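# Close power enclosure door and turn its latch fully

## Task

Close the door of the power enclosure and rotate its quarter-turn latch until it reaches its end stop. The task fails if the robot falls or is left leaning. Anything held shut only by the robot at the end does not count. Anything the robot is still touching at the end must not sag by more than about a fingernail's width once left alone. When finished, release everything and back the robot away.

## Robot and tools

Robot: a Rainbow Robotics RB-Y1. It has a wheeled base (two drive wheels plus two rear casters), two 7-joint arms with parallel grippers, a pan/tilt head, and a torso whose lower leg folds at ankle, knee and hip. The base is 0.66 m long and 0.58 m wide, and its front edge sits 0.10 m ahead of the drive axle. The base cannot move sideways.

Frames: the base frame has its origin on the floor midway between the drive wheels, with x forward, y left and z up. The chest, left_hand and right_hand are reported in this frame. A hand point lies between its finger pads; the fingers point along the hand's -z axis and close along its x axis. At long reach the printed hand position can be inaccurate. The odometry frame is the base frame as it was when the scene started. base_odometry counts only wheel rotation, so wheel slip shows up as travel. Heading is positive to the left, within -3.142 to 3.142.

execute_actions(actions, cameras): actions is a list holding exactly one action, or an empty list, which only returns state and images. An action may contain:
- base: exactly one of {translate_m: d}, a relative straight drive in metres from where the base is now (forward positive, -3 to 3), or {rotate_rad: d}, a relative turn in place in radians (left/counter-clockwise positive, -3.2 to 3.2). A move that would need more than 8.667 s is refused.
- joints: absolute joint targets in radians (grippers in metres), keyed by name. Ranges: torso_squat_rad 0 to 1.2 (larger lowers a level chest); torso_shift_rad -0.3 to 0.6 (positive pushes the hips forward); torso_pitch_rad -0.2 to 1.4 (positive leans forward); torso_yaw_rad -1.5 to 1.5 (positive turns left). Each arm has shoulder_pitch -2.356 to 2.356 (negative raises the arm forward), shoulder_roll (left 0 to 3.141, right -3.141 to 0; away from the body in both cases), shoulder_yaw -2.094 to 2.094, elbow -2.617 to 0.01 (negative bends), forearm_roll -3.141 to 3.141, wrist_pitch -1.57 to 1.919 (negative tips the hand forward), hand_roll -2.705 to 2.705, and gripper_m 0 to 0.1 (the pad gap). Names use left_ or right_ with _rad, for example left_elbow_rad and right_gripper_m. On both arms, positive yaw and positive rolls mean left or counter-clockwise as seen from above. head_pan_rad runs -0.523 to 0.523 relative to the chest; head_tilt_rad runs -0.35 to 1.57, with positive looking down. A joint counts as reached within ±0.02 rad (grippers ±0.004 m).
- speeds: caps for this action only: translate_m 0.05 to 0.4 m/s, rotate_rad 0.1 to 1.509 rad/s. The top value is the default.
- min_time_s: 0.1 to 8. This is the shortest duration for each arm and head motion in the action.
All parts of an action start at the same moment. Joints you do not name may keep driving toward earlier targets. If a key is unknown or a value is out of range, the whole call is rejected and nothing moves. cameras may list head_camera, left_wrist_camera, right_wrist_camera or all; [] returns no images.

The torso also has combined limits: squat+shift <= 1.52; squat-shift+pitch <= 1.57; shift+0.5pitch-0.4squat <= 0.7; shift+0.3pitch-0.5squat <= 0.39. A command that breaks one stops partway and reports off_target.

wait(seconds 0 to 10) lets the simulation run without sending new commands. zoom_image(camera, region [x0,y0,x1,y1] in pixels, at most 504x504) enlarges part of that camera's most recent image. read_manual gives only licence text. finished_scene(scene) ends the current scene, given by its number, and cannot be undone. Call it only once the door and latch will stay as they are without the robot.

Reading results: base_status and joint_status report how each motion ended. done means the target was reached; for the base it means the wheels turned the commanded amount, even if they slipped. off_target means the part stopped short and may still be pushing. contact_stop means something resisted hard. time_out means the motion ran too long. limit_stop_at_<name> means a built-in limit stopped it, and limit_stop_at_own_body means the self-collision guard stopped it before contact. stopped_with_arm means the torso was halted because an arm had a contact_stop. After any stop, that joint group (the torso, or one whole arm) drops its targets and holds. joint command not followed (with a cause line) means the arm collision check refused the arm targets; grippers still move, and refused joints show not_followed and may be retried. on_its_own lists what this call did not command; held at gives a target, not a measured position. If a stopped part may still be pressing, first back off the arms in a separate action, then the torso. A Motor temperatures line lists one block per arm. MOTOR HOT appears at 65 °C, and at 80 °C an OVER-TEMPERATURE FAULT brakes the arm (limit_stop_at_motor_heat). A torque fault (contact torque reaching a joint's load limit, e.g. 65.1 N m shoulders, 33.4 elbow, 23.2 wrist joints) freezes the whole robot for 10 s.

Cameras: head_camera 896x504, wrist cameras 644x364. Calibration intrinsics and extrinsics are provided but may be slightly off, especially for wrist cameras at full reach.

Cautions: the base keeps driving into furniture without stopping, and a bent leg can stick out past the front. When the leg meets furniture, the torso can push the robot backward, and odometry will not show it. Do not let the arms strike or squeeze each other, fingers included; the collision check ignores grippers and palms between the arms. Each arm carries at most 3 kg, and putting too much weight far forward can tip the robot. Avoid slamming the door, hard pushes, and leaving a hand resting on anything. To grasp, command the gripper at least 0.005 m narrower than the object; off_target is then normal. Between calls the robot keeps holding its last command.

Each tool is called as name(argument=value, ...) on one line, values as JSON.

## Session

I'll start by looking at the scene.

execute_actions(actions=[])

Scene clock: 0.00 s.
Motor temperatures (°C, as the motors report them): left_arm=[27 31 28 28 33 31 35] | right_arm=[27 28 27 32 30 32 37]
base_odometry: x=+0.000 y=+0.000 heading=+0.000 (m, m, rad; odometry frame)
base_status: not commanded
joint_positions: torso_squat_rad=+0.350 torso_shift_rad=-0.001 torso_pitch_rad=-0.001 torso_yaw_rad=+0.000 left_shoulder_pitch_rad=-0.028 left_shoulder_roll_rad=+0.049 left_shoulder_yaw_rad=-0.032 left_elbow_rad=-0.261 left_forearm_roll_rad=+0.011 left_wrist_pitch_rad=+0.009 left_hand_roll_rad=+0.032 left_gripper_m=+0.101 right_shoulder_pitch_rad=+0.013 right_shoulder_roll_rad=-0.048 right_shoulder_yaw_rad=+0.047 right_elbow_rad=-0.254 right_forearm_roll_rad=+0.042 right_wrist_pitch_rad=-0.033 right_hand_roll_rad=+0.052 right_gripper_m=+0.099 head_pan_rad=-0.001 head_tilt_rad=+0.401
joint_status: not commanded
chest: x=-0.2285 y=-0.0009 z=+1.2475 quat_wxyz=(+1.000, +0.001, +0.000, +0.000) (m; base frame)
left_hand: x=-0.0838 y=+0.2514 z=+0.5775 quat_wxyz=(+0.990, +0.019, -0.139, -0.002) (m; base frame)
right_hand: x=-0.1064 y=-0.2505 z=+0.5738 quat_wxyz=(+0.988, -0.026, -0.136, +0.071) (m; base frame)
pictures: head_camera, left_wrist_camera, right_wrist_camera
Images, in order (width x height): head_camera 896x504, left_wrist_camera 644x364, right_wrist_camera 644x364.

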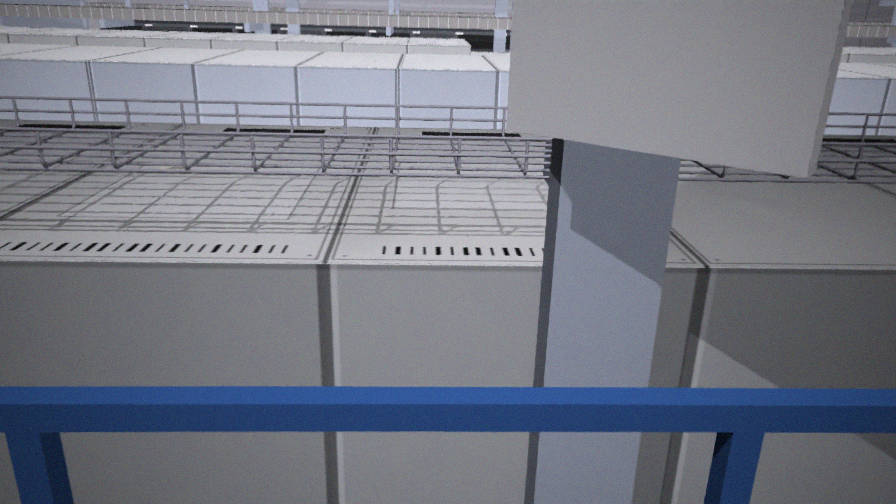

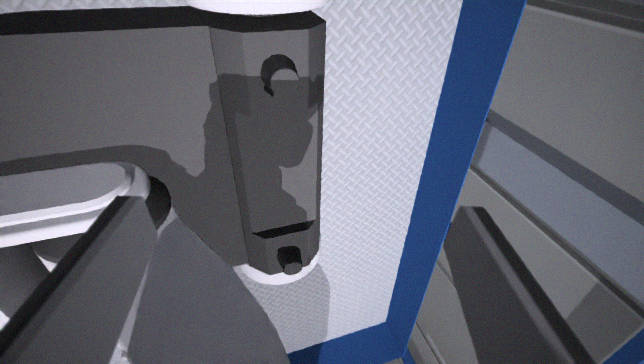

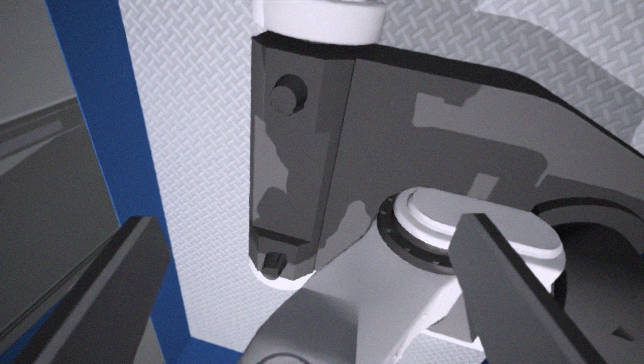

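execute_actions(actions=[{"joints": {"head_tilt_rad": -0.05, "head_pan_rad": -0.3}}], cameras=["head_camera"])

Scene clock: 4.47 s.
Motor temperatures (°C, as the motors report them): left_arm=[27 31 28 28 33 31 35] | right_arm=[27 28 27 32 30 32 37]
base_odometry: x=+0.000 y=+0.000 heading=+0.000 (m, m, rad; odometry frame)
base_status: not commanded
joint_positions: torso_squat_rad=+0.350 torso_shift_rad=-0.001 torso_pitch_rad=-0.001 torso_yaw_rad=+0.000 left_shoulder_pitch_rad=-0.028 left_shoulder_roll_rad=+0.049 left_shoulder_yaw_rad=-0.032 left_elbow_rad=-0.261 left_forearm_roll_rad=+0.011 left_wrist_pitch_rad=+0.009 left_hand_roll_rad=+0.032 left_gripper_m=+0.101 right_shoulder_pitch_rad=+0.013 right_shoulder_roll_rad=-0.048 right_shoulder_yaw_rad=+0.047 right_elbow_rad=-0.254 right_forearm_roll_rad=+0.042 right_wrist_pitch_rad=-0.033 right_hand_roll_rad=+0.052 right_gripper_m=+0.099 head_pan_rad=-0.300 head_tilt_rad=-0.050
joint_status: all done
chest: x=-0.2285 y=-0.0009 z=+1.2475 quat_wxyz=(+1.000, +0.001, +0.000, +0.000) (m; base frame)
left_hand: x=-0.0838 y=+0.2514 z=+0.5775 quat_wxyz=(+0.990, +0.019, -0.139, -0.002) (m; base frame)
right_hand: x=-0.1064 y=-0.2505 z=+0.5738 quat_wxyz=(+0.988, -0.026, -0.136, +0.071) (m; base frame)
pictures: head_camera
camera_calibration (this result's frames):
head_camera: T_world_to_cam=[[-0.326218, -0.944713, 0.0331514, -0.118481], [0.0763646, -0.0612923, -0.995194, 1.51182], [0.942205, -0.322119, 0.0921373, 0.00261721], [0, 0, 0, 1]] pos_world=[-0.156566, -0.0184249, 1.50824]
Images, in order (width x height): head_camera 896x504.

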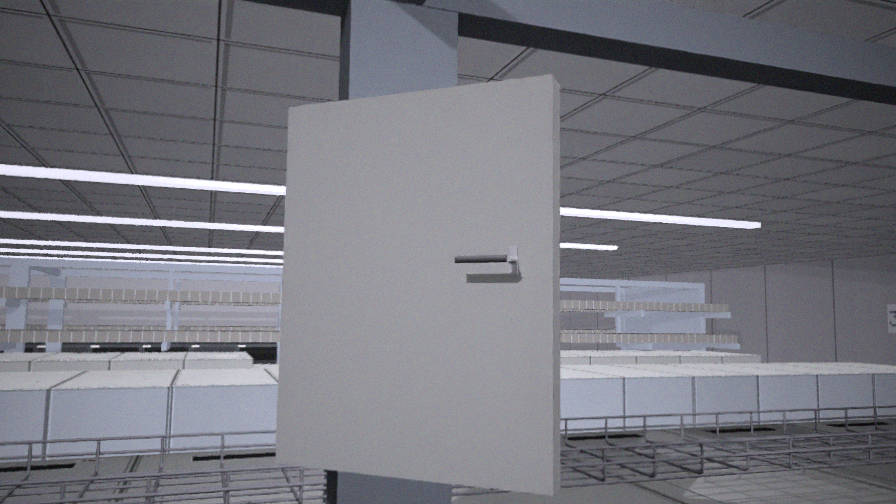

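zoom_image(camera="head_camera", region=[430, 210, 590, 310])

zoom_image(camera="head_camera", region=[250, 50, 620, 504])

Region (430, 210, 590, 310) of head_camera's 896x504 image, scaled by 3.150, with more detail than that image has; it fills the top 315 rows of this view, and the rest is white.

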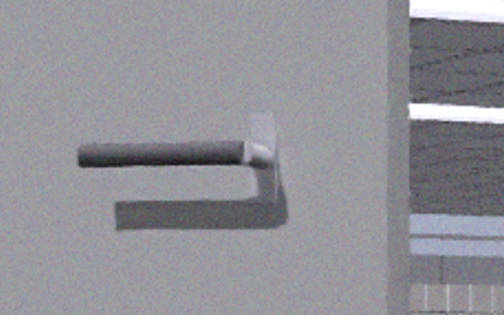

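Region (250, 50, 620, 504) of head_camera's 896x504 image, scaled by 1.110, with more detail than that image has; it fills the left 411 columns of this view, and the rest is white.

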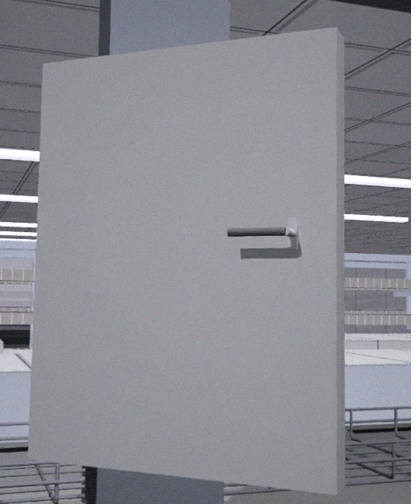

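execute_actions(actions=[{"joints": {"torso_squat_rad": 0.0, "right_elbow_rad": -2.3, "right_wrist_pitch_rad": 1.0, "right_shoulder_roll_rad": -0.35, "head_tilt_rad": 0.0}}], cameras=["head_camera", "right_wrist_camera"])

Scene clock: 113.43 s.
Motor temperatures (°C, as the motors report them): left_arm=[27 31 28 28 33 31 35] | right_arm=[27 28 27 32 30 32 37]
base_odometry: x=+0.000 y=+0.000 heading=+0.000 (m, m, rad; odometry frame)
base_status: not commanded
joint_positions: torso_squat_rad=+0.000 torso_shift_rad=-0.001 torso_pitch_rad=+0.000 torso_yaw_rad=+0.000 left_shoulder_pitch_rad=-0.028 left_shoulder_roll_rad=+0.049 left_shoulder_yaw_rad=-0.032 left_elbow_rad=-0.261 left_forearm_roll_rad=+0.011 left_wrist_pitch_rad=+0.009 left_hand_roll_rad=+0.032 left_gripper_m=+0.101 right_shoulder_pitch_rad=+0.013 right_shoulder_roll_rad=-0.350 right_shoulder_yaw_rad=+0.047 right_elbow_rad=-2.300 right_forearm_roll_rad=+0.042 right_wrist_pitch_rad=+1.000 right_hand_roll_rad=+0.052 right_gripper_m=+0.099 head_pan_rad=-0.300 head_tilt_rad=+0.000
joint_status: all done
chest: x=-0.2285 y=-0.0009 z=+1.2899 quat_wxyz=(+1.000, +0.001, +0.000, +0.000) (m; base frame)
left_hand: x=-0.0839 y=+0.2514 z=+0.6199 quat_wxyz=(+0.990, +0.019, -0.139, -0.002) (m; base frame)
right_hand: x=+0.2338 y=-0.2749 z=+1.1812 quat_wxyz=(+0.783, -0.160, -0.585, +0.141) (m; base frame)
pictures: head_camera, right_wrist_camera
camera_calibration (this result's frames):
head_camera: T_world_to_cam=[[-0.32454, -0.945233, 0.0347723, -0.121981], [0.0286714, -0.0465761, -0.998503, 1.54912], [0.945437, -0.323057, 0.0422169, 0.073688], [0, 0, 0, 1]] pos_world=[-0.15367, -0.0193429, 1.54793]
right_wrist_camera: T_world_to_cam=[[-0.301453, -0.431614, -0.850197, 0.952358], [-0.624316, 0.763301, -0.166138, 0.593069], [0.720664, 0.480708, -0.499563, 0.636995], [0, 0, 0, 1]] pos_world=[0.198295, -0.347848, 1.22644]
Images, in order (width x height): head_camera 896x504, right_wrist_camera 644x364.

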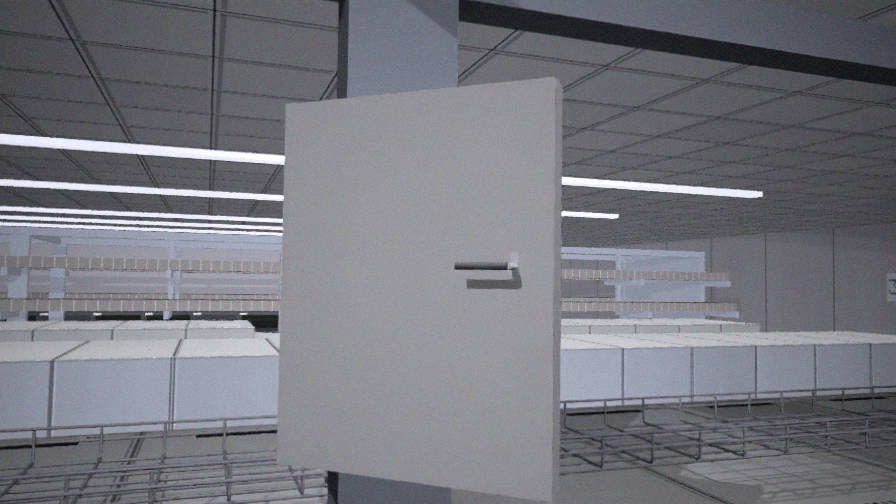

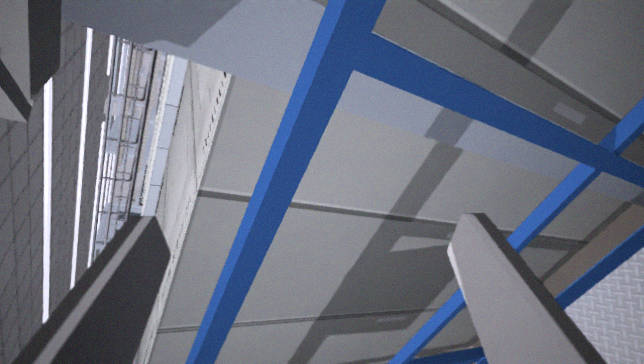

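zoom_image(camera="head_camera", region=[260, 80, 340, 130])

zoom_image(camera="head_camera", region=[510, 55, 590, 105])

zoom_image(camera="head_camera", region=[250, 440, 330, 490])

zoom_image(camera="right_wrist_camera", region=[0, 0, 200, 150])

Region (260, 80, 340, 130) of head_camera's 896x504 image, scaled by 6.300, with more detail than that image has; it fills the top 315 rows of this view, and the rest is white.

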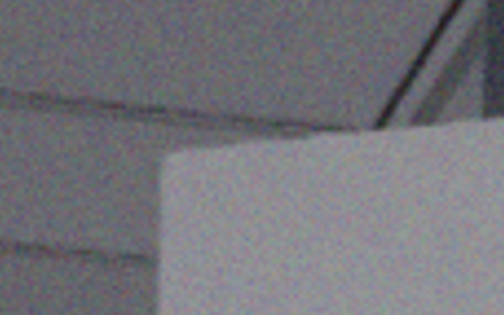

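Region (510, 55, 590, 105) of head_camera's 896x504 image, scaled by 6.300, with more detail than that image has; it fills the top 315 rows of this view, and the rest is white.

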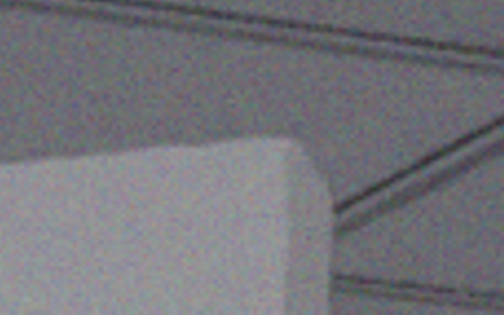

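Region (250, 440, 330, 490) of head_camera's 896x504 image, scaled by 6.300, with more detail than that image has; it fills the top 315 rows of this view, and the rest is white.

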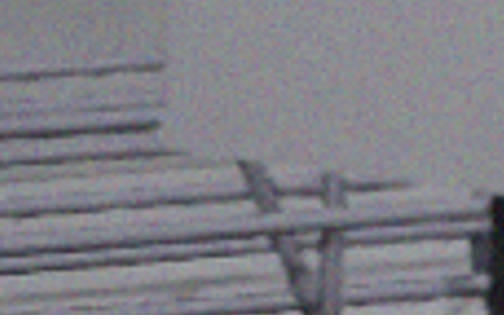

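Region (0, 0, 200, 150) of right_wrist_camera's 644x364 image, scaled by 2.520, with more detail than that image has; it fills the top 378 rows of this view, and the rest is white.

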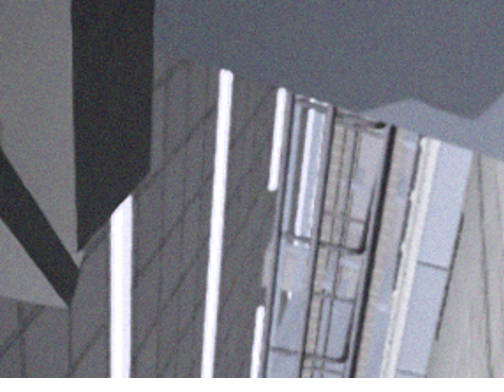

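zoom_image(camera="head_camera", region=[445, 240, 535, 300])

Region (445, 240, 535, 300) of head_camera's 896x504 image, scaled by 5.600, with more detail than that image has.

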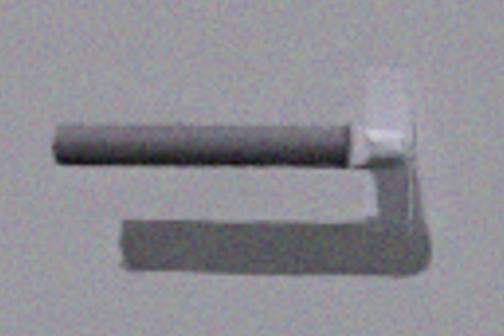

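execute_actions(actions=[{"joints": {"torso_squat_rad": 0.25, "torso_yaw_rad": -0.2, "right_shoulder_pitch_rad": -1.197, "right_shoulder_roll_rad": -0.979, "right_shoulder_yaw_rad": 0.0, "right_elbow_rad": -1.43, "right_forearm_roll_rad": -0.669, "right_wrist_pitch_rad": 1.085, "right_hand_roll_rad": -0.256, "right_gripper_m": 0.08, "head_pan_rad": -0.2, "head_tilt_rad": 0.0}, "min_time_s": 1.8}], cameras=["head_camera", "right_wrist_camera"])

Scene clock: 235.53 s.
Motor temperatures (°C, as the motors report them): left_arm=[27 31 28 28 33 31 35] | right_arm=[27 28 27 33 30 32 37]
base_odometry: x=+0.000 y=+0.000 heading=+0.000 (m, m, rad; odometry frame)
base_status: not commanded
joint_positions: torso_squat_rad=+0.250 torso_shift_rad=-0.001 torso_pitch_rad=-0.001 torso_yaw_rad=-0.200 left_shoulder_pitch_rad=-0.028 left_shoulder_roll_rad=+0.049 left_shoulder_yaw_rad=-0.032 left_elbow_rad=-0.261 left_forearm_roll_rad=+0.011 left_wrist_pitch_rad=+0.009 left_hand_roll_rad=+0.032 left_gripper_m=+0.101 right_shoulder_pitch_rad=-1.197 right_shoulder_roll_rad=-0.979 right_shoulder_yaw_rad=+0.000 right_elbow_rad=-1.430 right_forearm_roll_rad=-0.669 right_wrist_pitch_rad=+1.085 right_hand_roll_rad=-0.256 right_gripper_m=+0.080 head_pan_rad=-0.200 head_tilt_rad=+0.000
joint_status: all done
chest: x=-0.2286 y=-0.0009 z=+1.2682 quat_wxyz=(+0.995, +0.001, +0.000, -0.100) (m; base frame)
left_hand: x=-0.0366 y=+0.2177 z=+0.5982 quat_wxyz=(+0.985, +0.005, -0.140, -0.101) (m; base frame)
right_hand: x=+0.2795 y=-0.4665 z=+1.5671 quat_wxyz=(+0.703, -0.070, -0.704, -0.071) (m; base frame)
pictures: head_camera, right_wrist_camera
camera_calibration (this result's frames):
head_camera: T_world_to_cam=[[-0.417779, -0.907885, 0.0347283, -0.144549], [0.0239339, -0.0492082, -0.998502, 1.5262], [0.908233, -0.416322, 0.0422873, 0.0654179], [0, 0, 0, 1]] pos_world=[-0.156332, -0.0288975, 1.52617]
right_wrist_camera: T_world_to_cam=[[-0.0317228, -0.0212372, -0.999271, 1.56124], [-0.452419, 0.891794, -0.0045906, 0.590752], [0.891241, 0.451943, -0.0378983, 0.104401], [0, 0, 0, 1]] pos_world=[0.223747, -0.540856, 1.56677]
Images, in order (width x height): head_camera 896x504, right_wrist_camera 644x364.

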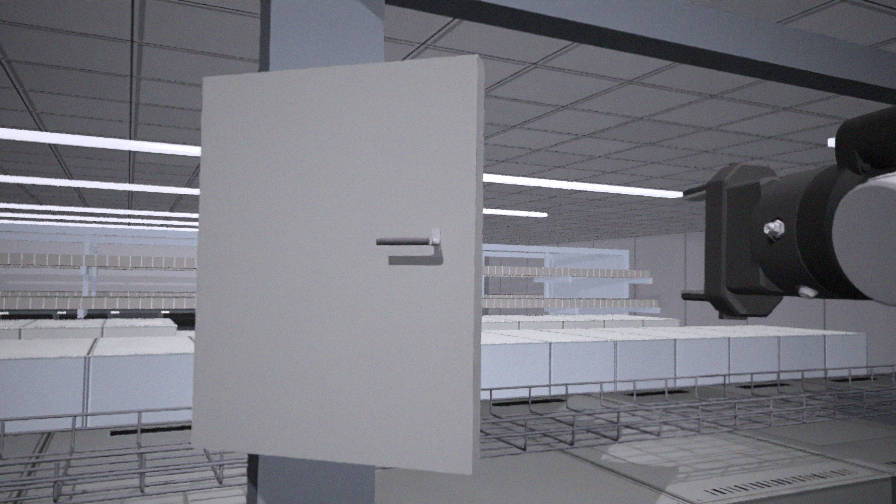

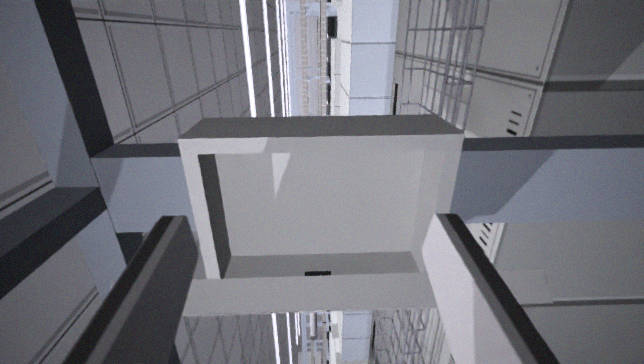

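zoom_image(camera="right_wrist_camera", region=[250, 240, 400, 364])

zoom_image(camera="right_wrist_camera", region=[160, 100, 480, 330])

Region (250, 240, 400, 364) of right_wrist_camera's 644x364 image, scaled by 3.360, with more detail than that image has; it fills the top 417 rows of this view, and the rest is white.

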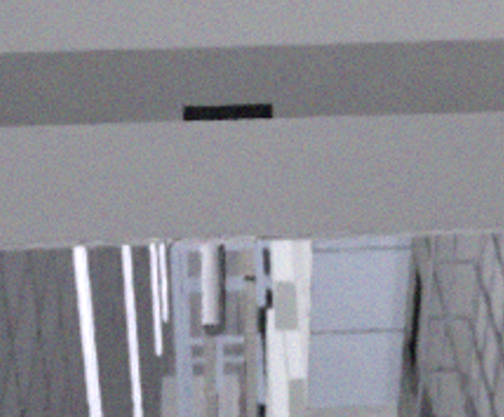

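Region (160, 100, 480, 330) of right_wrist_camera's 644x364 image, scaled by 1.575, with more detail than that image has; it fills the top 362 rows of this view, and the rest is white.

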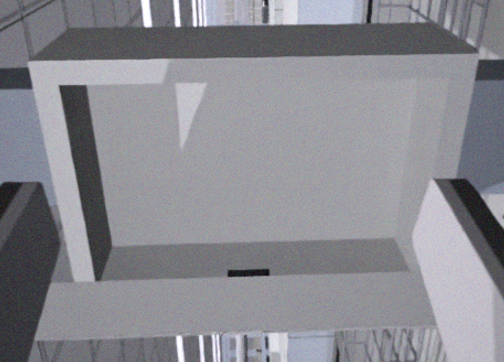

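execute_actions(actions=[{"joints": {"torso_shift_rad": -0.12, "torso_yaw_rad": -0.06, "head_pan_rad": -0.35}}], cameras=["head_camera", "right_wrist_camera"])

Scene clock: 289.87 s.
Motor temperatures (°C, as the motors report them): left_arm=[27 31 28 28 33 31 35] | right_arm=[28 28 27 32 30 32 37]
base_odometry: x=+0.000 y=+0.000 heading=+0.000 (m, m, rad; odometry frame)
base_status: not commanded
joint_positions: torso_squat_rad=+0.250 torso_shift_rad=-0.120 torso_pitch_rad=-0.001 torso_yaw_rad=-0.060 left_shoulder_pitch_rad=-0.028 left_shoulder_roll_rad=+0.049 left_shoulder_yaw_rad=-0.032 left_elbow_rad=-0.261 left_forearm_roll_rad=+0.011 left_wrist_pitch_rad=+0.009 left_hand_roll_rad=+0.032 left_gripper_m=+0.101 right_shoulder_pitch_rad=-1.197 right_shoulder_roll_rad=-0.979 right_shoulder_yaw_rad=+0.000 right_elbow_rad=-1.430 right_forearm_roll_rad=-0.669 right_wrist_pitch_rad=+1.085 right_hand_roll_rad=-0.256 right_gripper_m=+0.080 head_pan_rad=-0.350 head_tilt_rad=+0.000
joint_status: all done
chest: x=-0.3094 y=-0.0009 z=+1.2633 quat_wxyz=(+1.000, +0.001, +0.000, -0.030) (m; base frame)
left_hand: x=-0.1497 y=+0.2423 z=+0.5933 quat_wxyz=(+0.990, +0.015, -0.139, -0.032) (m; base frame)
right_hand: x=+0.2586 y=-0.3910 z=+1.5624 quat_wxyz=(+0.707, -0.021, -0.707, -0.022) (m; base frame)
pictures: head_camera, right_wrist_camera
camera_calibration (this result's frames):
head_camera: T_world_to_cam=[[-0.426801, -0.90368, 0.0347024, -0.177771], [0.0234881, -0.0494369, -0.998501, 1.52328], [0.90404, -0.425346, 0.0423254, 0.138695], [0, 0, 0, 1]] pos_world=[-0.237037, -0.0263482, 1.5213]
right_wrist_camera: T_world_to_cam=[[-0.0282836, -0.0254989, -0.999275, 1.55489], [-0.57242, 0.819947, -0.00472111, 0.517106], [0.819473, 0.571871, -0.0377872, 0.154034], [0, 0, 0, 1]] pos_world=[0.213753, -0.472439, 1.56203]
Images, in order (width x height): head_camera 896x504, right_wrist_camera 644x364.

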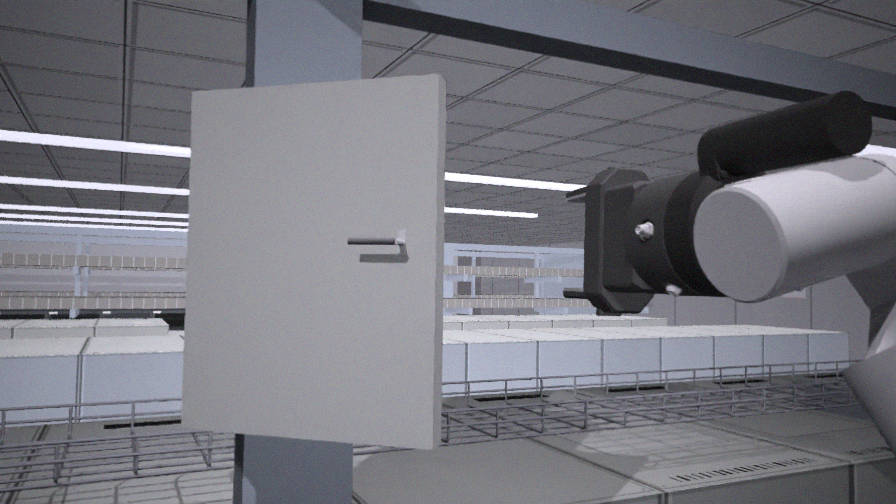

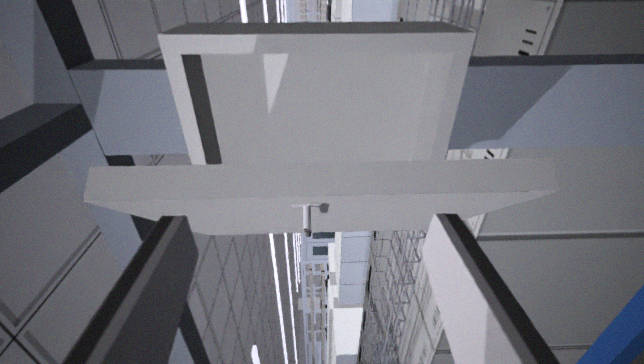

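execute_actions(actions=[{"base": {"translate_m": 0.07}, "joints": {"torso_yaw_rad": 0.15, "head_pan_rad": -0.5}, "speeds": {"translate_m": 0.06}}], cameras=["head_camera", "right_wrist_camera"])

Scene clock: 306.77 s.
Motor temperatures (°C, as the motors report them): left_arm=[27 31 28 28 33 31 35] | right_arm=[28 28 27 32 30 32 37]
base_odometry: x=+0.070 y=+0.000 heading=+0.000 (m, m, rad; odometry frame)
base_status: done
joint_positions: torso_squat_rad=+0.250 torso_shift_rad=-0.120 torso_pitch_rad=-0.001 torso_yaw_rad=+0.150 left_shoulder_pitch_rad=-0.028 left_shoulder_roll_rad=+0.049 left_shoulder_yaw_rad=-0.032 left_elbow_rad=-0.261 left_forearm_roll_rad=+0.011 left_wrist_pitch_rad=+0.009 left_hand_roll_rad=+0.032 left_gripper_m=+0.101 right_shoulder_pitch_rad=-1.197 right_shoulder_roll_rad=-0.979 right_shoulder_yaw_rad=+0.000 right_elbow_rad=-1.430 right_forearm_roll_rad=-0.669 right_wrist_pitch_rad=+1.085 right_hand_roll_rad=-0.256 right_gripper_m=+0.080 head_pan_rad=-0.500 head_tilt_rad=+0.000
joint_status: all done
chest: x=-0.3094 y=-0.0009 z=+1.2633 quat_wxyz=(+0.997, +0.001, +0.000, +0.075) (m; base frame)
left_hand: x=-0.2037 y=+0.2702 z=+0.5933 quat_wxyz=(+0.987, +0.030, -0.137, +0.072) (m; base frame)
right_hand: x=+0.3276 y=-0.2639 z=+1.5624 quat_wxyz=(+0.705, +0.054, -0.705, +0.052) (m; base frame)
pictures: head_camera, right_wrist_camera
camera_calibration (this result's frames):
head_camera: T_world_to_cam=[[-0.371773, -0.927672, 0.0347691, -0.157859], [0.0263052, -0.0479659, -0.998503, 1.52433], [0.927951, -0.370302, 0.0422351, 0.147622], [0, 0, 0, 1]] pos_world=[-0.235772, -0.018661, 1.5213]
right_wrist_camera: T_world_to_cam=[[-0.0224122, -0.0307875, -0.999275, 1.55679], [-0.730916, 0.682452, -0.00463289, 0.467853], [0.6821, 0.730282, -0.0377983, 0.11164], [0, 0, 0, 1]] pos_world=[0.300703, -0.352887, 1.56204]
Images, in order (width x height): head_camera 896x504, right_wrist_camera 644x364.

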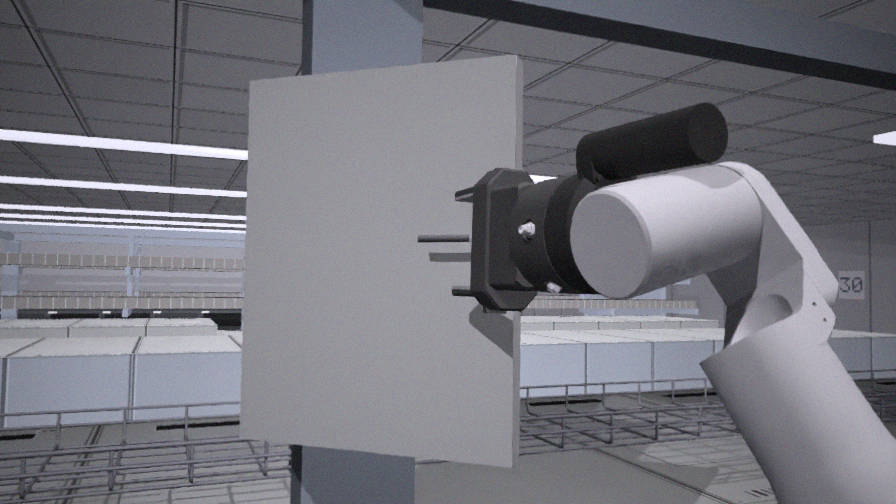

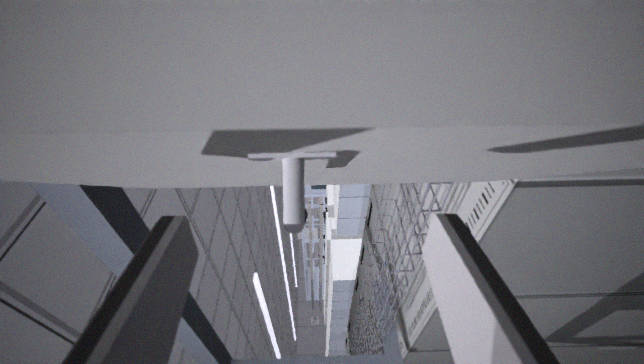

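execute_actions(actions=[{"joints": {"torso_shift_rad": 0.0}}], cameras=["head_camera", "right_wrist_camera"])

Scene clock: 318.40 s.
Motor temperatures (°C, as the motors report them): left_arm=[27 31 28 28 33 31 35] | right_arm=[28 28 27 32 30 32 37]
base_odometry: x=+0.070 y=+0.000 heading=+0.000 (m, m, rad; odometry frame)
base_status: not commanded
joint_positions: torso_squat_rad=+0.250 torso_shift_rad=+0.000 torso_pitch_rad=+0.000 torso_yaw_rad=+0.150 left_shoulder_pitch_rad=-0.028 left_shoulder_roll_rad=+0.049 left_shoulder_yaw_rad=-0.032 left_elbow_rad=-0.261 left_forearm_roll_rad=+0.011 left_wrist_pitch_rad=+0.009 left_hand_roll_rad=+0.032 left_gripper_m=+0.101 right_shoulder_pitch_rad=-1.197 right_shoulder_roll_rad=-0.979 right_shoulder_yaw_rad=+0.000 right_elbow_rad=-1.430 right_forearm_roll_rad=-0.669 right_wrist_pitch_rad=+1.085 right_hand_roll_rad=-0.256 right_gripper_m=+0.080 head_pan_rad=-0.500 head_tilt_rad=+0.000
joint_status: all done
chest: x=-0.2281 y=-0.0009 z=+1.2682 quat_wxyz=(+0.997, +0.001, +0.000, +0.075) (m; base frame)
left_hand: x=-0.1225 y=+0.2701 z=+0.5982 quat_wxyz=(+0.988, +0.030, -0.137, +0.072) (m; base frame)
right_hand: x=+0.4088 y=-0.2639 z=+1.5673 quat_wxyz=(+0.705, +0.054, -0.705, +0.052) (m; base frame)
pictures: head_camera, right_wrist_camera
camera_calibration (this result's frames):
head_camera: T_world_to_cam=[[-0.371772, -0.927671, 0.0348146, -0.127883], [0.0261839, -0.0479664, -0.998506, 1.52704], [0.927955, -0.370305, 0.0421226, 0.0721631], [0, 0, 0, 1]] pos_world=[-0.154491, -0.0186647, 1.52617]
right_wrist_camera: T_world_to_cam=[[-0.022446, -0.0308083, -0.999273, 1.56345], [-0.730959, 0.682405, -0.00462003, 0.52724], [0.682052, 0.730324, -0.0378369, 0.0564672], [0, 0, 0, 1]] pos_world=[0.381971, -0.352864, 1.56688]
Images, in order (width x height): head_camera 896x504, right_wrist_camera 644x364.

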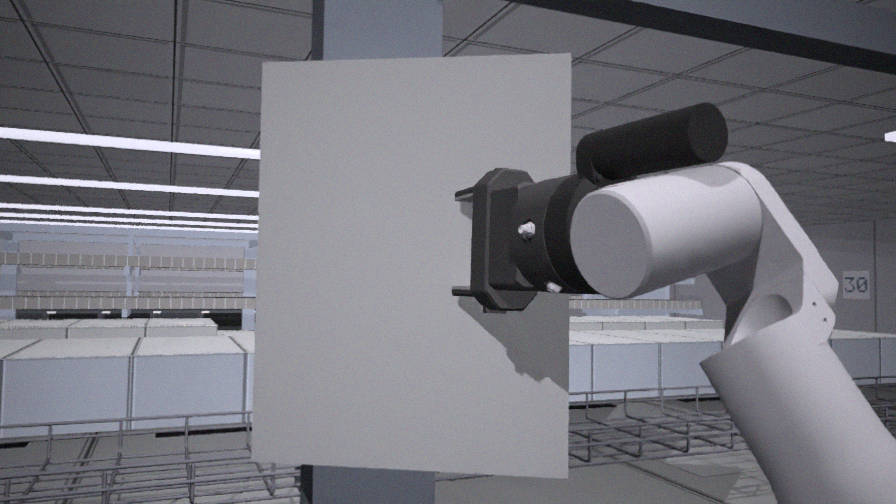

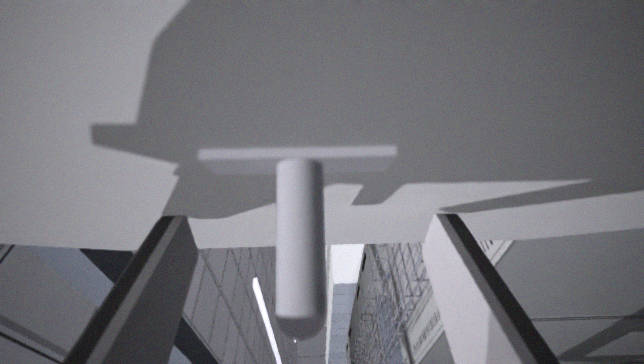

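execute_actions(actions=[{"base": {"translate_m": 0.07}, "joints": {"torso_yaw_rad": 0.06, "head_pan_rad": -0.45}, "speeds": {"translate_m": 0.05}}], cameras=["head_camera", "right_wrist_camera"])

Scene clock: 326.67 s.
Motor temperatures (°C, as the motors report them): left_arm=[27 31 28 28 33 31 35] | right_arm=[28 28 27 32 30 32 37]
base_odometry: x=+0.140 y=+0.000 heading=+0.001 (m, m, rad; odometry frame)
base_status: done
joint_positions: torso_squat_rad=+0.250 torso_shift_rad=+0.000 torso_pitch_rad=-0.001 torso_yaw_rad=+0.060 left_shoulder_pitch_rad=-0.028 left_shoulder_roll_rad=+0.049 left_shoulder_yaw_rad=-0.032 left_elbow_rad=-0.261 left_forearm_roll_rad=+0.011 left_wrist_pitch_rad=+0.009 left_hand_roll_rad=+0.032 left_gripper_m=+0.101 right_shoulder_pitch_rad=-1.197 right_shoulder_roll_rad=-0.979 right_shoulder_yaw_rad=+0.000 right_elbow_rad=-1.430 right_forearm_roll_rad=-0.669 right_wrist_pitch_rad=+1.085 right_hand_roll_rad=-0.256 right_gripper_m=+0.080 head_pan_rad=-0.450 head_tilt_rad=+0.000
joint_status: all done
chest: x=-0.2282 y=-0.0009 z=+1.2682 quat_wxyz=(+1.000, +0.001, +0.000, +0.030) (m; base frame)
left_hand: x=-0.0986 y=+0.2596 z=+0.5982 quat_wxyz=(+0.990, +0.024, -0.138, +0.027) (m; base frame)
right_hand: x=+0.3825 y=-0.3202 z=+1.5673 quat_wxyz=(+0.707, +0.022, -0.707, +0.021) (m; base frame)
pictures: head_camera, right_wrist_camera
camera_calibration (this result's frames):
head_camera: T_world_to_cam=[[-0.408694, -0.91201, 0.0347339, -0.1372], [0.024341, -0.0489358, -0.998505, 1.52656], [0.912347, -0.407238, 0.042199, 0.0680024], [0, 0, 0, 1]] pos_world=[-0.155272, -0.0227309, 1.52617]
right_wrist_camera: T_world_to_cam=[[-0.0250111, -0.0286108, -0.999278, 1.56287], [-0.666553, 0.745443, -0.00465982, 0.542019], [0.745038, 0.665955, -0.037715, 0.0706847], [0, 0, 0, 1]] pos_world=[0.347711, -0.406402, 1.56693]
Images, in order (width x height): head_camera 896x504, right_wrist_camera 644x364.

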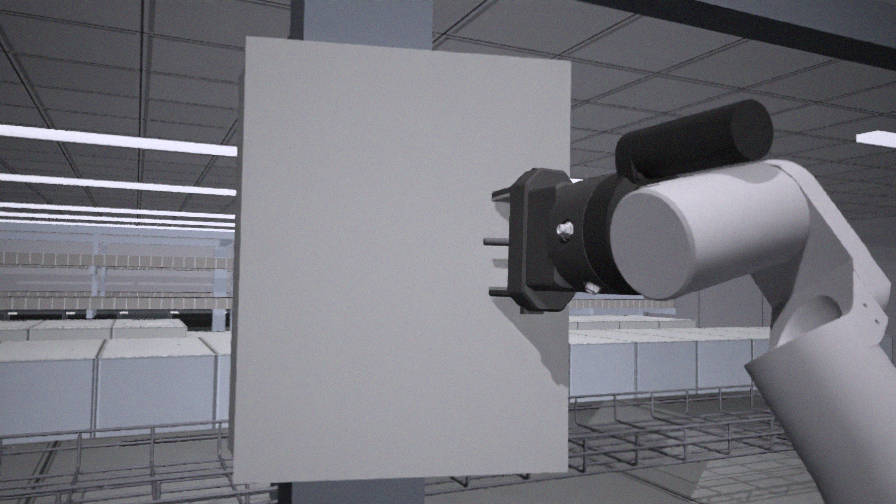

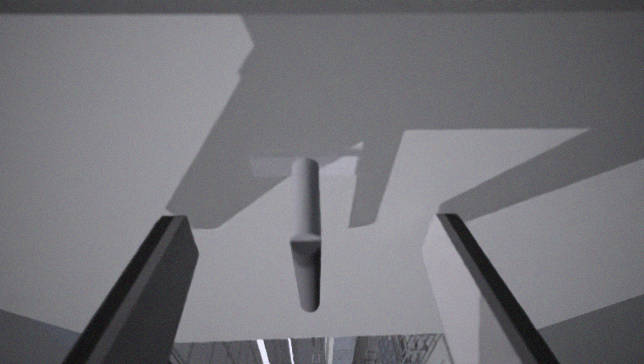

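execute_actions(actions=[{"base": {"translate_m": 0.07}, "joints": {"torso_yaw_rad": -0.02, "head_pan_rad": -0.42, "right_gripper_m": 0.06}, "speeds": {"translate_m": 0.05}}], cameras=["head_camera", "right_wrist_camera"])

Scene clock: 363.63 s.
Motor temperatures (°C, as the motors report them): left_arm=[27 31 28 28 33 31 35] | right_arm=[28 28 27 32 30 32 37]
base_odometry: x=+0.210 y=+0.000 heading=+0.001 (m, m, rad; odometry frame)
base_status: done
joint_positions: torso_squat_rad=+0.250 torso_shift_rad=+0.000 torso_pitch_rad=-0.001 torso_yaw_rad=-0.020 left_shoulder_pitch_rad=-0.028 left_shoulder_roll_rad=+0.049 left_shoulder_yaw_rad=-0.032 left_elbow_rad=-0.261 left_forearm_roll_rad=+0.011 left_wrist_pitch_rad=+0.009 left_hand_roll_rad=+0.032 left_gripper_m=+0.101 right_shoulder_pitch_rad=-1.197 right_shoulder_roll_rad=-0.979 right_shoulder_yaw_rad=+0.000 right_elbow_rad=-1.430 right_forearm_roll_rad=-0.669 right_wrist_pitch_rad=+1.085 right_hand_roll_rad=-0.256 right_gripper_m=+0.060 head_pan_rad=-0.420 head_tilt_rad=+0.000
joint_status: all done
chest: x=-0.2282 y=-0.0009 z=+1.2682 quat_wxyz=(+1.000, +0.001, +0.000, -0.010) (m; base frame)
left_hand: x=-0.0783 y=+0.2484 z=+0.5982 quat_wxyz=(+0.990, +0.018, -0.139, -0.012) (m; base frame)
right_hand: x=+0.3550 y=-0.3681 z=+1.5672 quat_wxyz=(+0.707, -0.007, -0.707, -0.008) (m; base frame)
pictures: head_camera, right_wrist_camera
camera_calibration (this result's frames):
head_camera: T_world_to_cam=[[-0.453765, -0.890446, 0.0346985, -0.148033], [0.0218108, -0.0500241, -0.99851, 1.52595], [0.890854, -0.452332, 0.0421205, 0.0628521], [0, 0, 0, 1]] pos_world=[-0.156446, -0.0270507, 1.52617]
right_wrist_camera: T_world_to_cam=[[-0.0273329, -0.0264241, -0.999277, 1.56235], [-0.604828, 0.796343, -0.00451416, 0.555985], [0.795887, 0.604267, -0.0377484, 0.0822868], [0, 0, 0, 1]] pos_world=[0.313488, -0.451195, 1.56684]
Images, in order (width x height): head_camera 896x504, right_wrist_camera 644x364.

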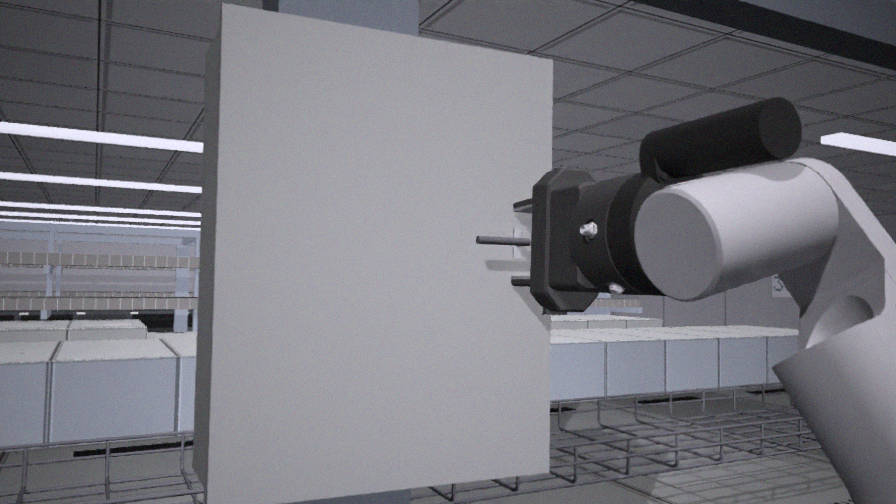

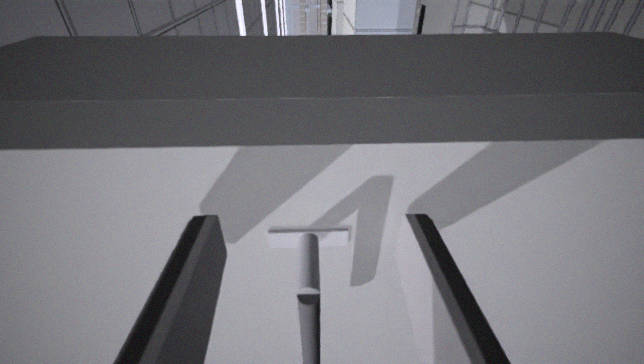

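zoom_image(camera="right_wrist_camera", region=[150, 20, 500, 270])

zoom_image(camera="head_camera", region=[440, 180, 620, 320])

Region (150, 20, 500, 270) of right_wrist_camera's 644x364 image, scaled by 1.440, with more detail than that image has; it fills the top 360 rows of this view, and the rest is white.

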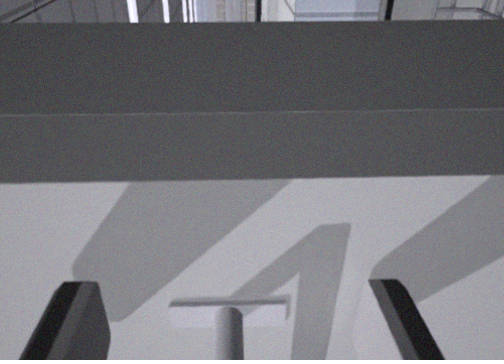

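Region (440, 180, 620, 320) of head_camera's 896x504 image, scaled by 2.800, with more detail than that image has.

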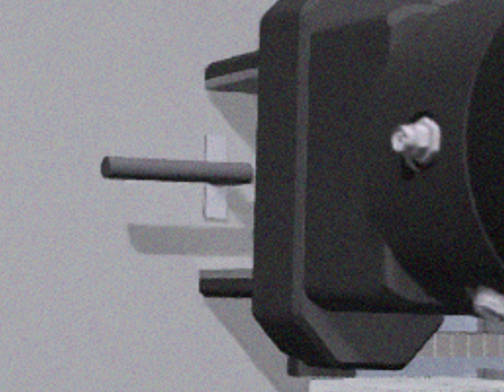

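execute_actions(actions=[{"joints": {"right_hand_roll_rad": 1.4}, "min_time_s": 2.2}], cameras=["head_camera", "right_wrist_camera"])

Scene clock: 393.37 s.
Motor temperatures (°C, as the motors report them): left_arm=[27 31 28 28 33 31 35] | right_arm=[28 28 27 32 30 33 37]
base_odometry: x=+0.210 y=+0.000 heading=+0.001 (m, m, rad; odometry frame)
base_status: not commanded
joint_positions: torso_squat_rad=+0.250 torso_shift_rad=+0.000 torso_pitch_rad=-0.002 torso_yaw_rad=-0.020 left_shoulder_pitch_rad=-0.028 left_shoulder_roll_rad=+0.049 left_shoulder_yaw_rad=-0.032 left_elbow_rad=-0.261 left_forearm_roll_rad=+0.011 left_wrist_pitch_rad=+0.009 left_hand_roll_rad=+0.032 left_gripper_m=+0.101 right_shoulder_pitch_rad=-1.203 right_shoulder_roll_rad=-0.981 right_shoulder_yaw_rad=-0.003 right_elbow_rad=-1.433 right_forearm_roll_rad=-0.669 right_wrist_pitch_rad=+1.083 right_hand_roll_rad=+1.400 right_gripper_m=+0.060 head_pan_rad=-0.420 head_tilt_rad=+0.000
joint_status: all done
chest: x=-0.2289 y=-0.0004 z=+1.2681 quat_wxyz=(+1.000, +0.000, -0.001, -0.010) (m; base frame)
left_hand: x=-0.0781 y=+0.2483 z=+0.5981 quat_wxyz=(+0.990, +0.018, -0.140, -0.012) (m; base frame)
right_hand: x=+0.3518 y=-0.3662 z=+1.5742 quat_wxyz=(+0.480, -0.529, -0.477, +0.513) (m; base frame)
pictures: head_camera, right_wrist_camera
camera_calibration (this result's frames):
head_camera: T_world_to_cam=[[-0.453662, -0.890486, 0.0349919, -0.148196], [0.0231238, -0.0510141, -0.99843, 1.52617], [0.890874, -0.452141, 0.0437346, 0.0616864], [0, 0, 0, 1]] pos_world=[-0.157476, -0.0262194, 1.52626]
right_wrist_camera: T_world_to_cam=[[-0.0463557, -0.992611, 0.112136, -0.527422], [-0.610668, -0.0606784, -0.789559, 1.47659], [0.790529, -0.105078, -0.603343, 0.716507], [0, 0, 0, 1]] pos_world=[0.310839, -0.358638, 1.6573]
Images, in order (width x height): head_camera 896x504, right_wrist_camera 644x364.

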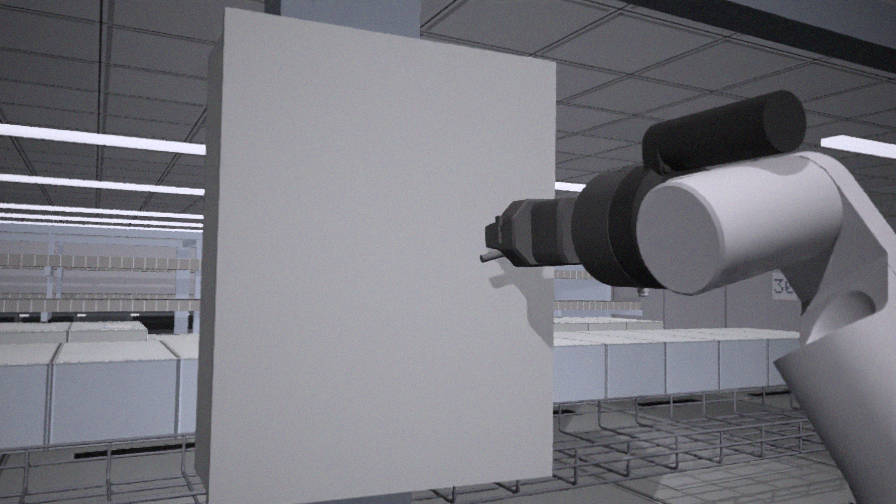

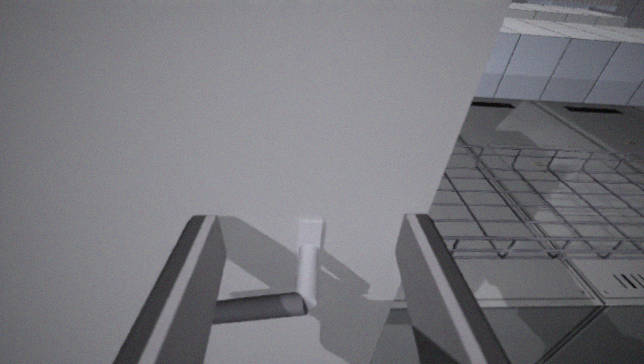

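execute_actions(actions=[{"base": {"translate_m": 0.006}, "speeds": {"translate_m": 0.05}}], cameras=["head_camera", "right_wrist_camera"])

Scene clock: 424.73 s.
Motor temperatures (°C, as the motors report them): left_arm=[27 31 28 28 33 31 35] | right_arm=[28 28 27 33 30 38 37]
base_odometry: x=+0.216 y=+0.000 heading=+0.002 (m, m, rad; odometry frame)
base_status: done
joint_positions: torso_squat_rad=+0.250 torso_shift_rad=-0.001 torso_pitch_rad=-0.002 torso_yaw_rad=-0.020 left_shoulder_pitch_rad=-0.028 left_shoulder_roll_rad=+0.049 left_shoulder_yaw_rad=-0.032 left_elbow_rad=-0.261 left_forearm_roll_rad=+0.011 left_wrist_pitch_rad=+0.009 left_hand_roll_rad=+0.032 left_gripper_m=+0.101 right_shoulder_pitch_rad=-1.203 right_shoulder_roll_rad=-0.981 right_shoulder_yaw_rad=-0.003 right_elbow_rad=-1.433 right_forearm_roll_rad=-0.669 right_wrist_pitch_rad=+1.083 right_hand_roll_rad=+1.400 right_gripper_m=+0.060 head_pan_rad=-0.420 head_tilt_rad=+0.000
joint_status: not commanded
chest: x=-0.2290 y=-0.0003 z=+1.2681 quat_wxyz=(+1.000, +0.000, -0.001, -0.010) (m; base frame)
left_hand: x=-0.0781 y=+0.2484 z=+0.5982 quat_wxyz=(+0.990, +0.018, -0.140, -0.012) (m; base frame)
right_hand: x=+0.3516 y=-0.3662 z=+1.5740 quat_wxyz=(+0.480, -0.528, -0.477, +0.513) (m; base frame)
pictures: head_camera, right_wrist_camera
camera_calibration (this result's frames):
head_camera: T_world_to_cam=[[-0.453699, -0.890472, 0.0348948, -0.148138], [0.0233505, -0.0510223, -0.998424, 1.52621], [0.890849, -0.452169, 0.0439417, 0.0615652], [0, 0, 0, 1]] pos_world=[-0.157693, -0.0262035, 1.52627]
right_wrist_camera: T_world_to_cam=[[-0.0463462, -0.992625, 0.112015, -0.527275], [-0.611059, -0.0605357, -0.789267, 1.47608], [0.790227, -0.105027, -0.603747, 0.717266], [0, 0, 0, 1]] pos_world=[0.31073, -0.358699, 1.65713]
Images, in order (width x height): head_camera 896x504, right_wrist_camera 644x364.

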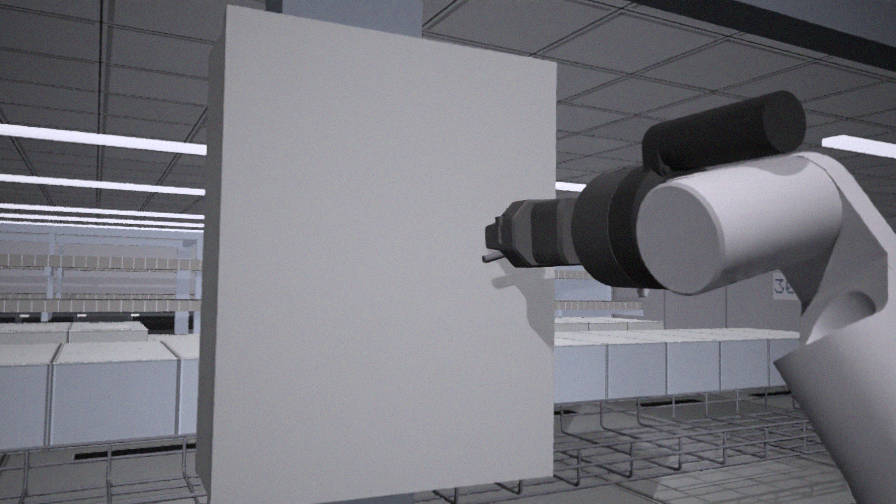

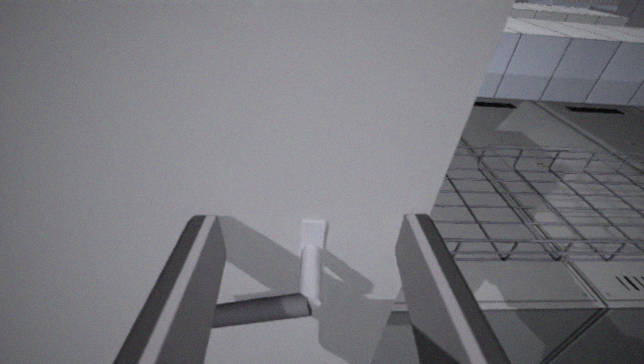

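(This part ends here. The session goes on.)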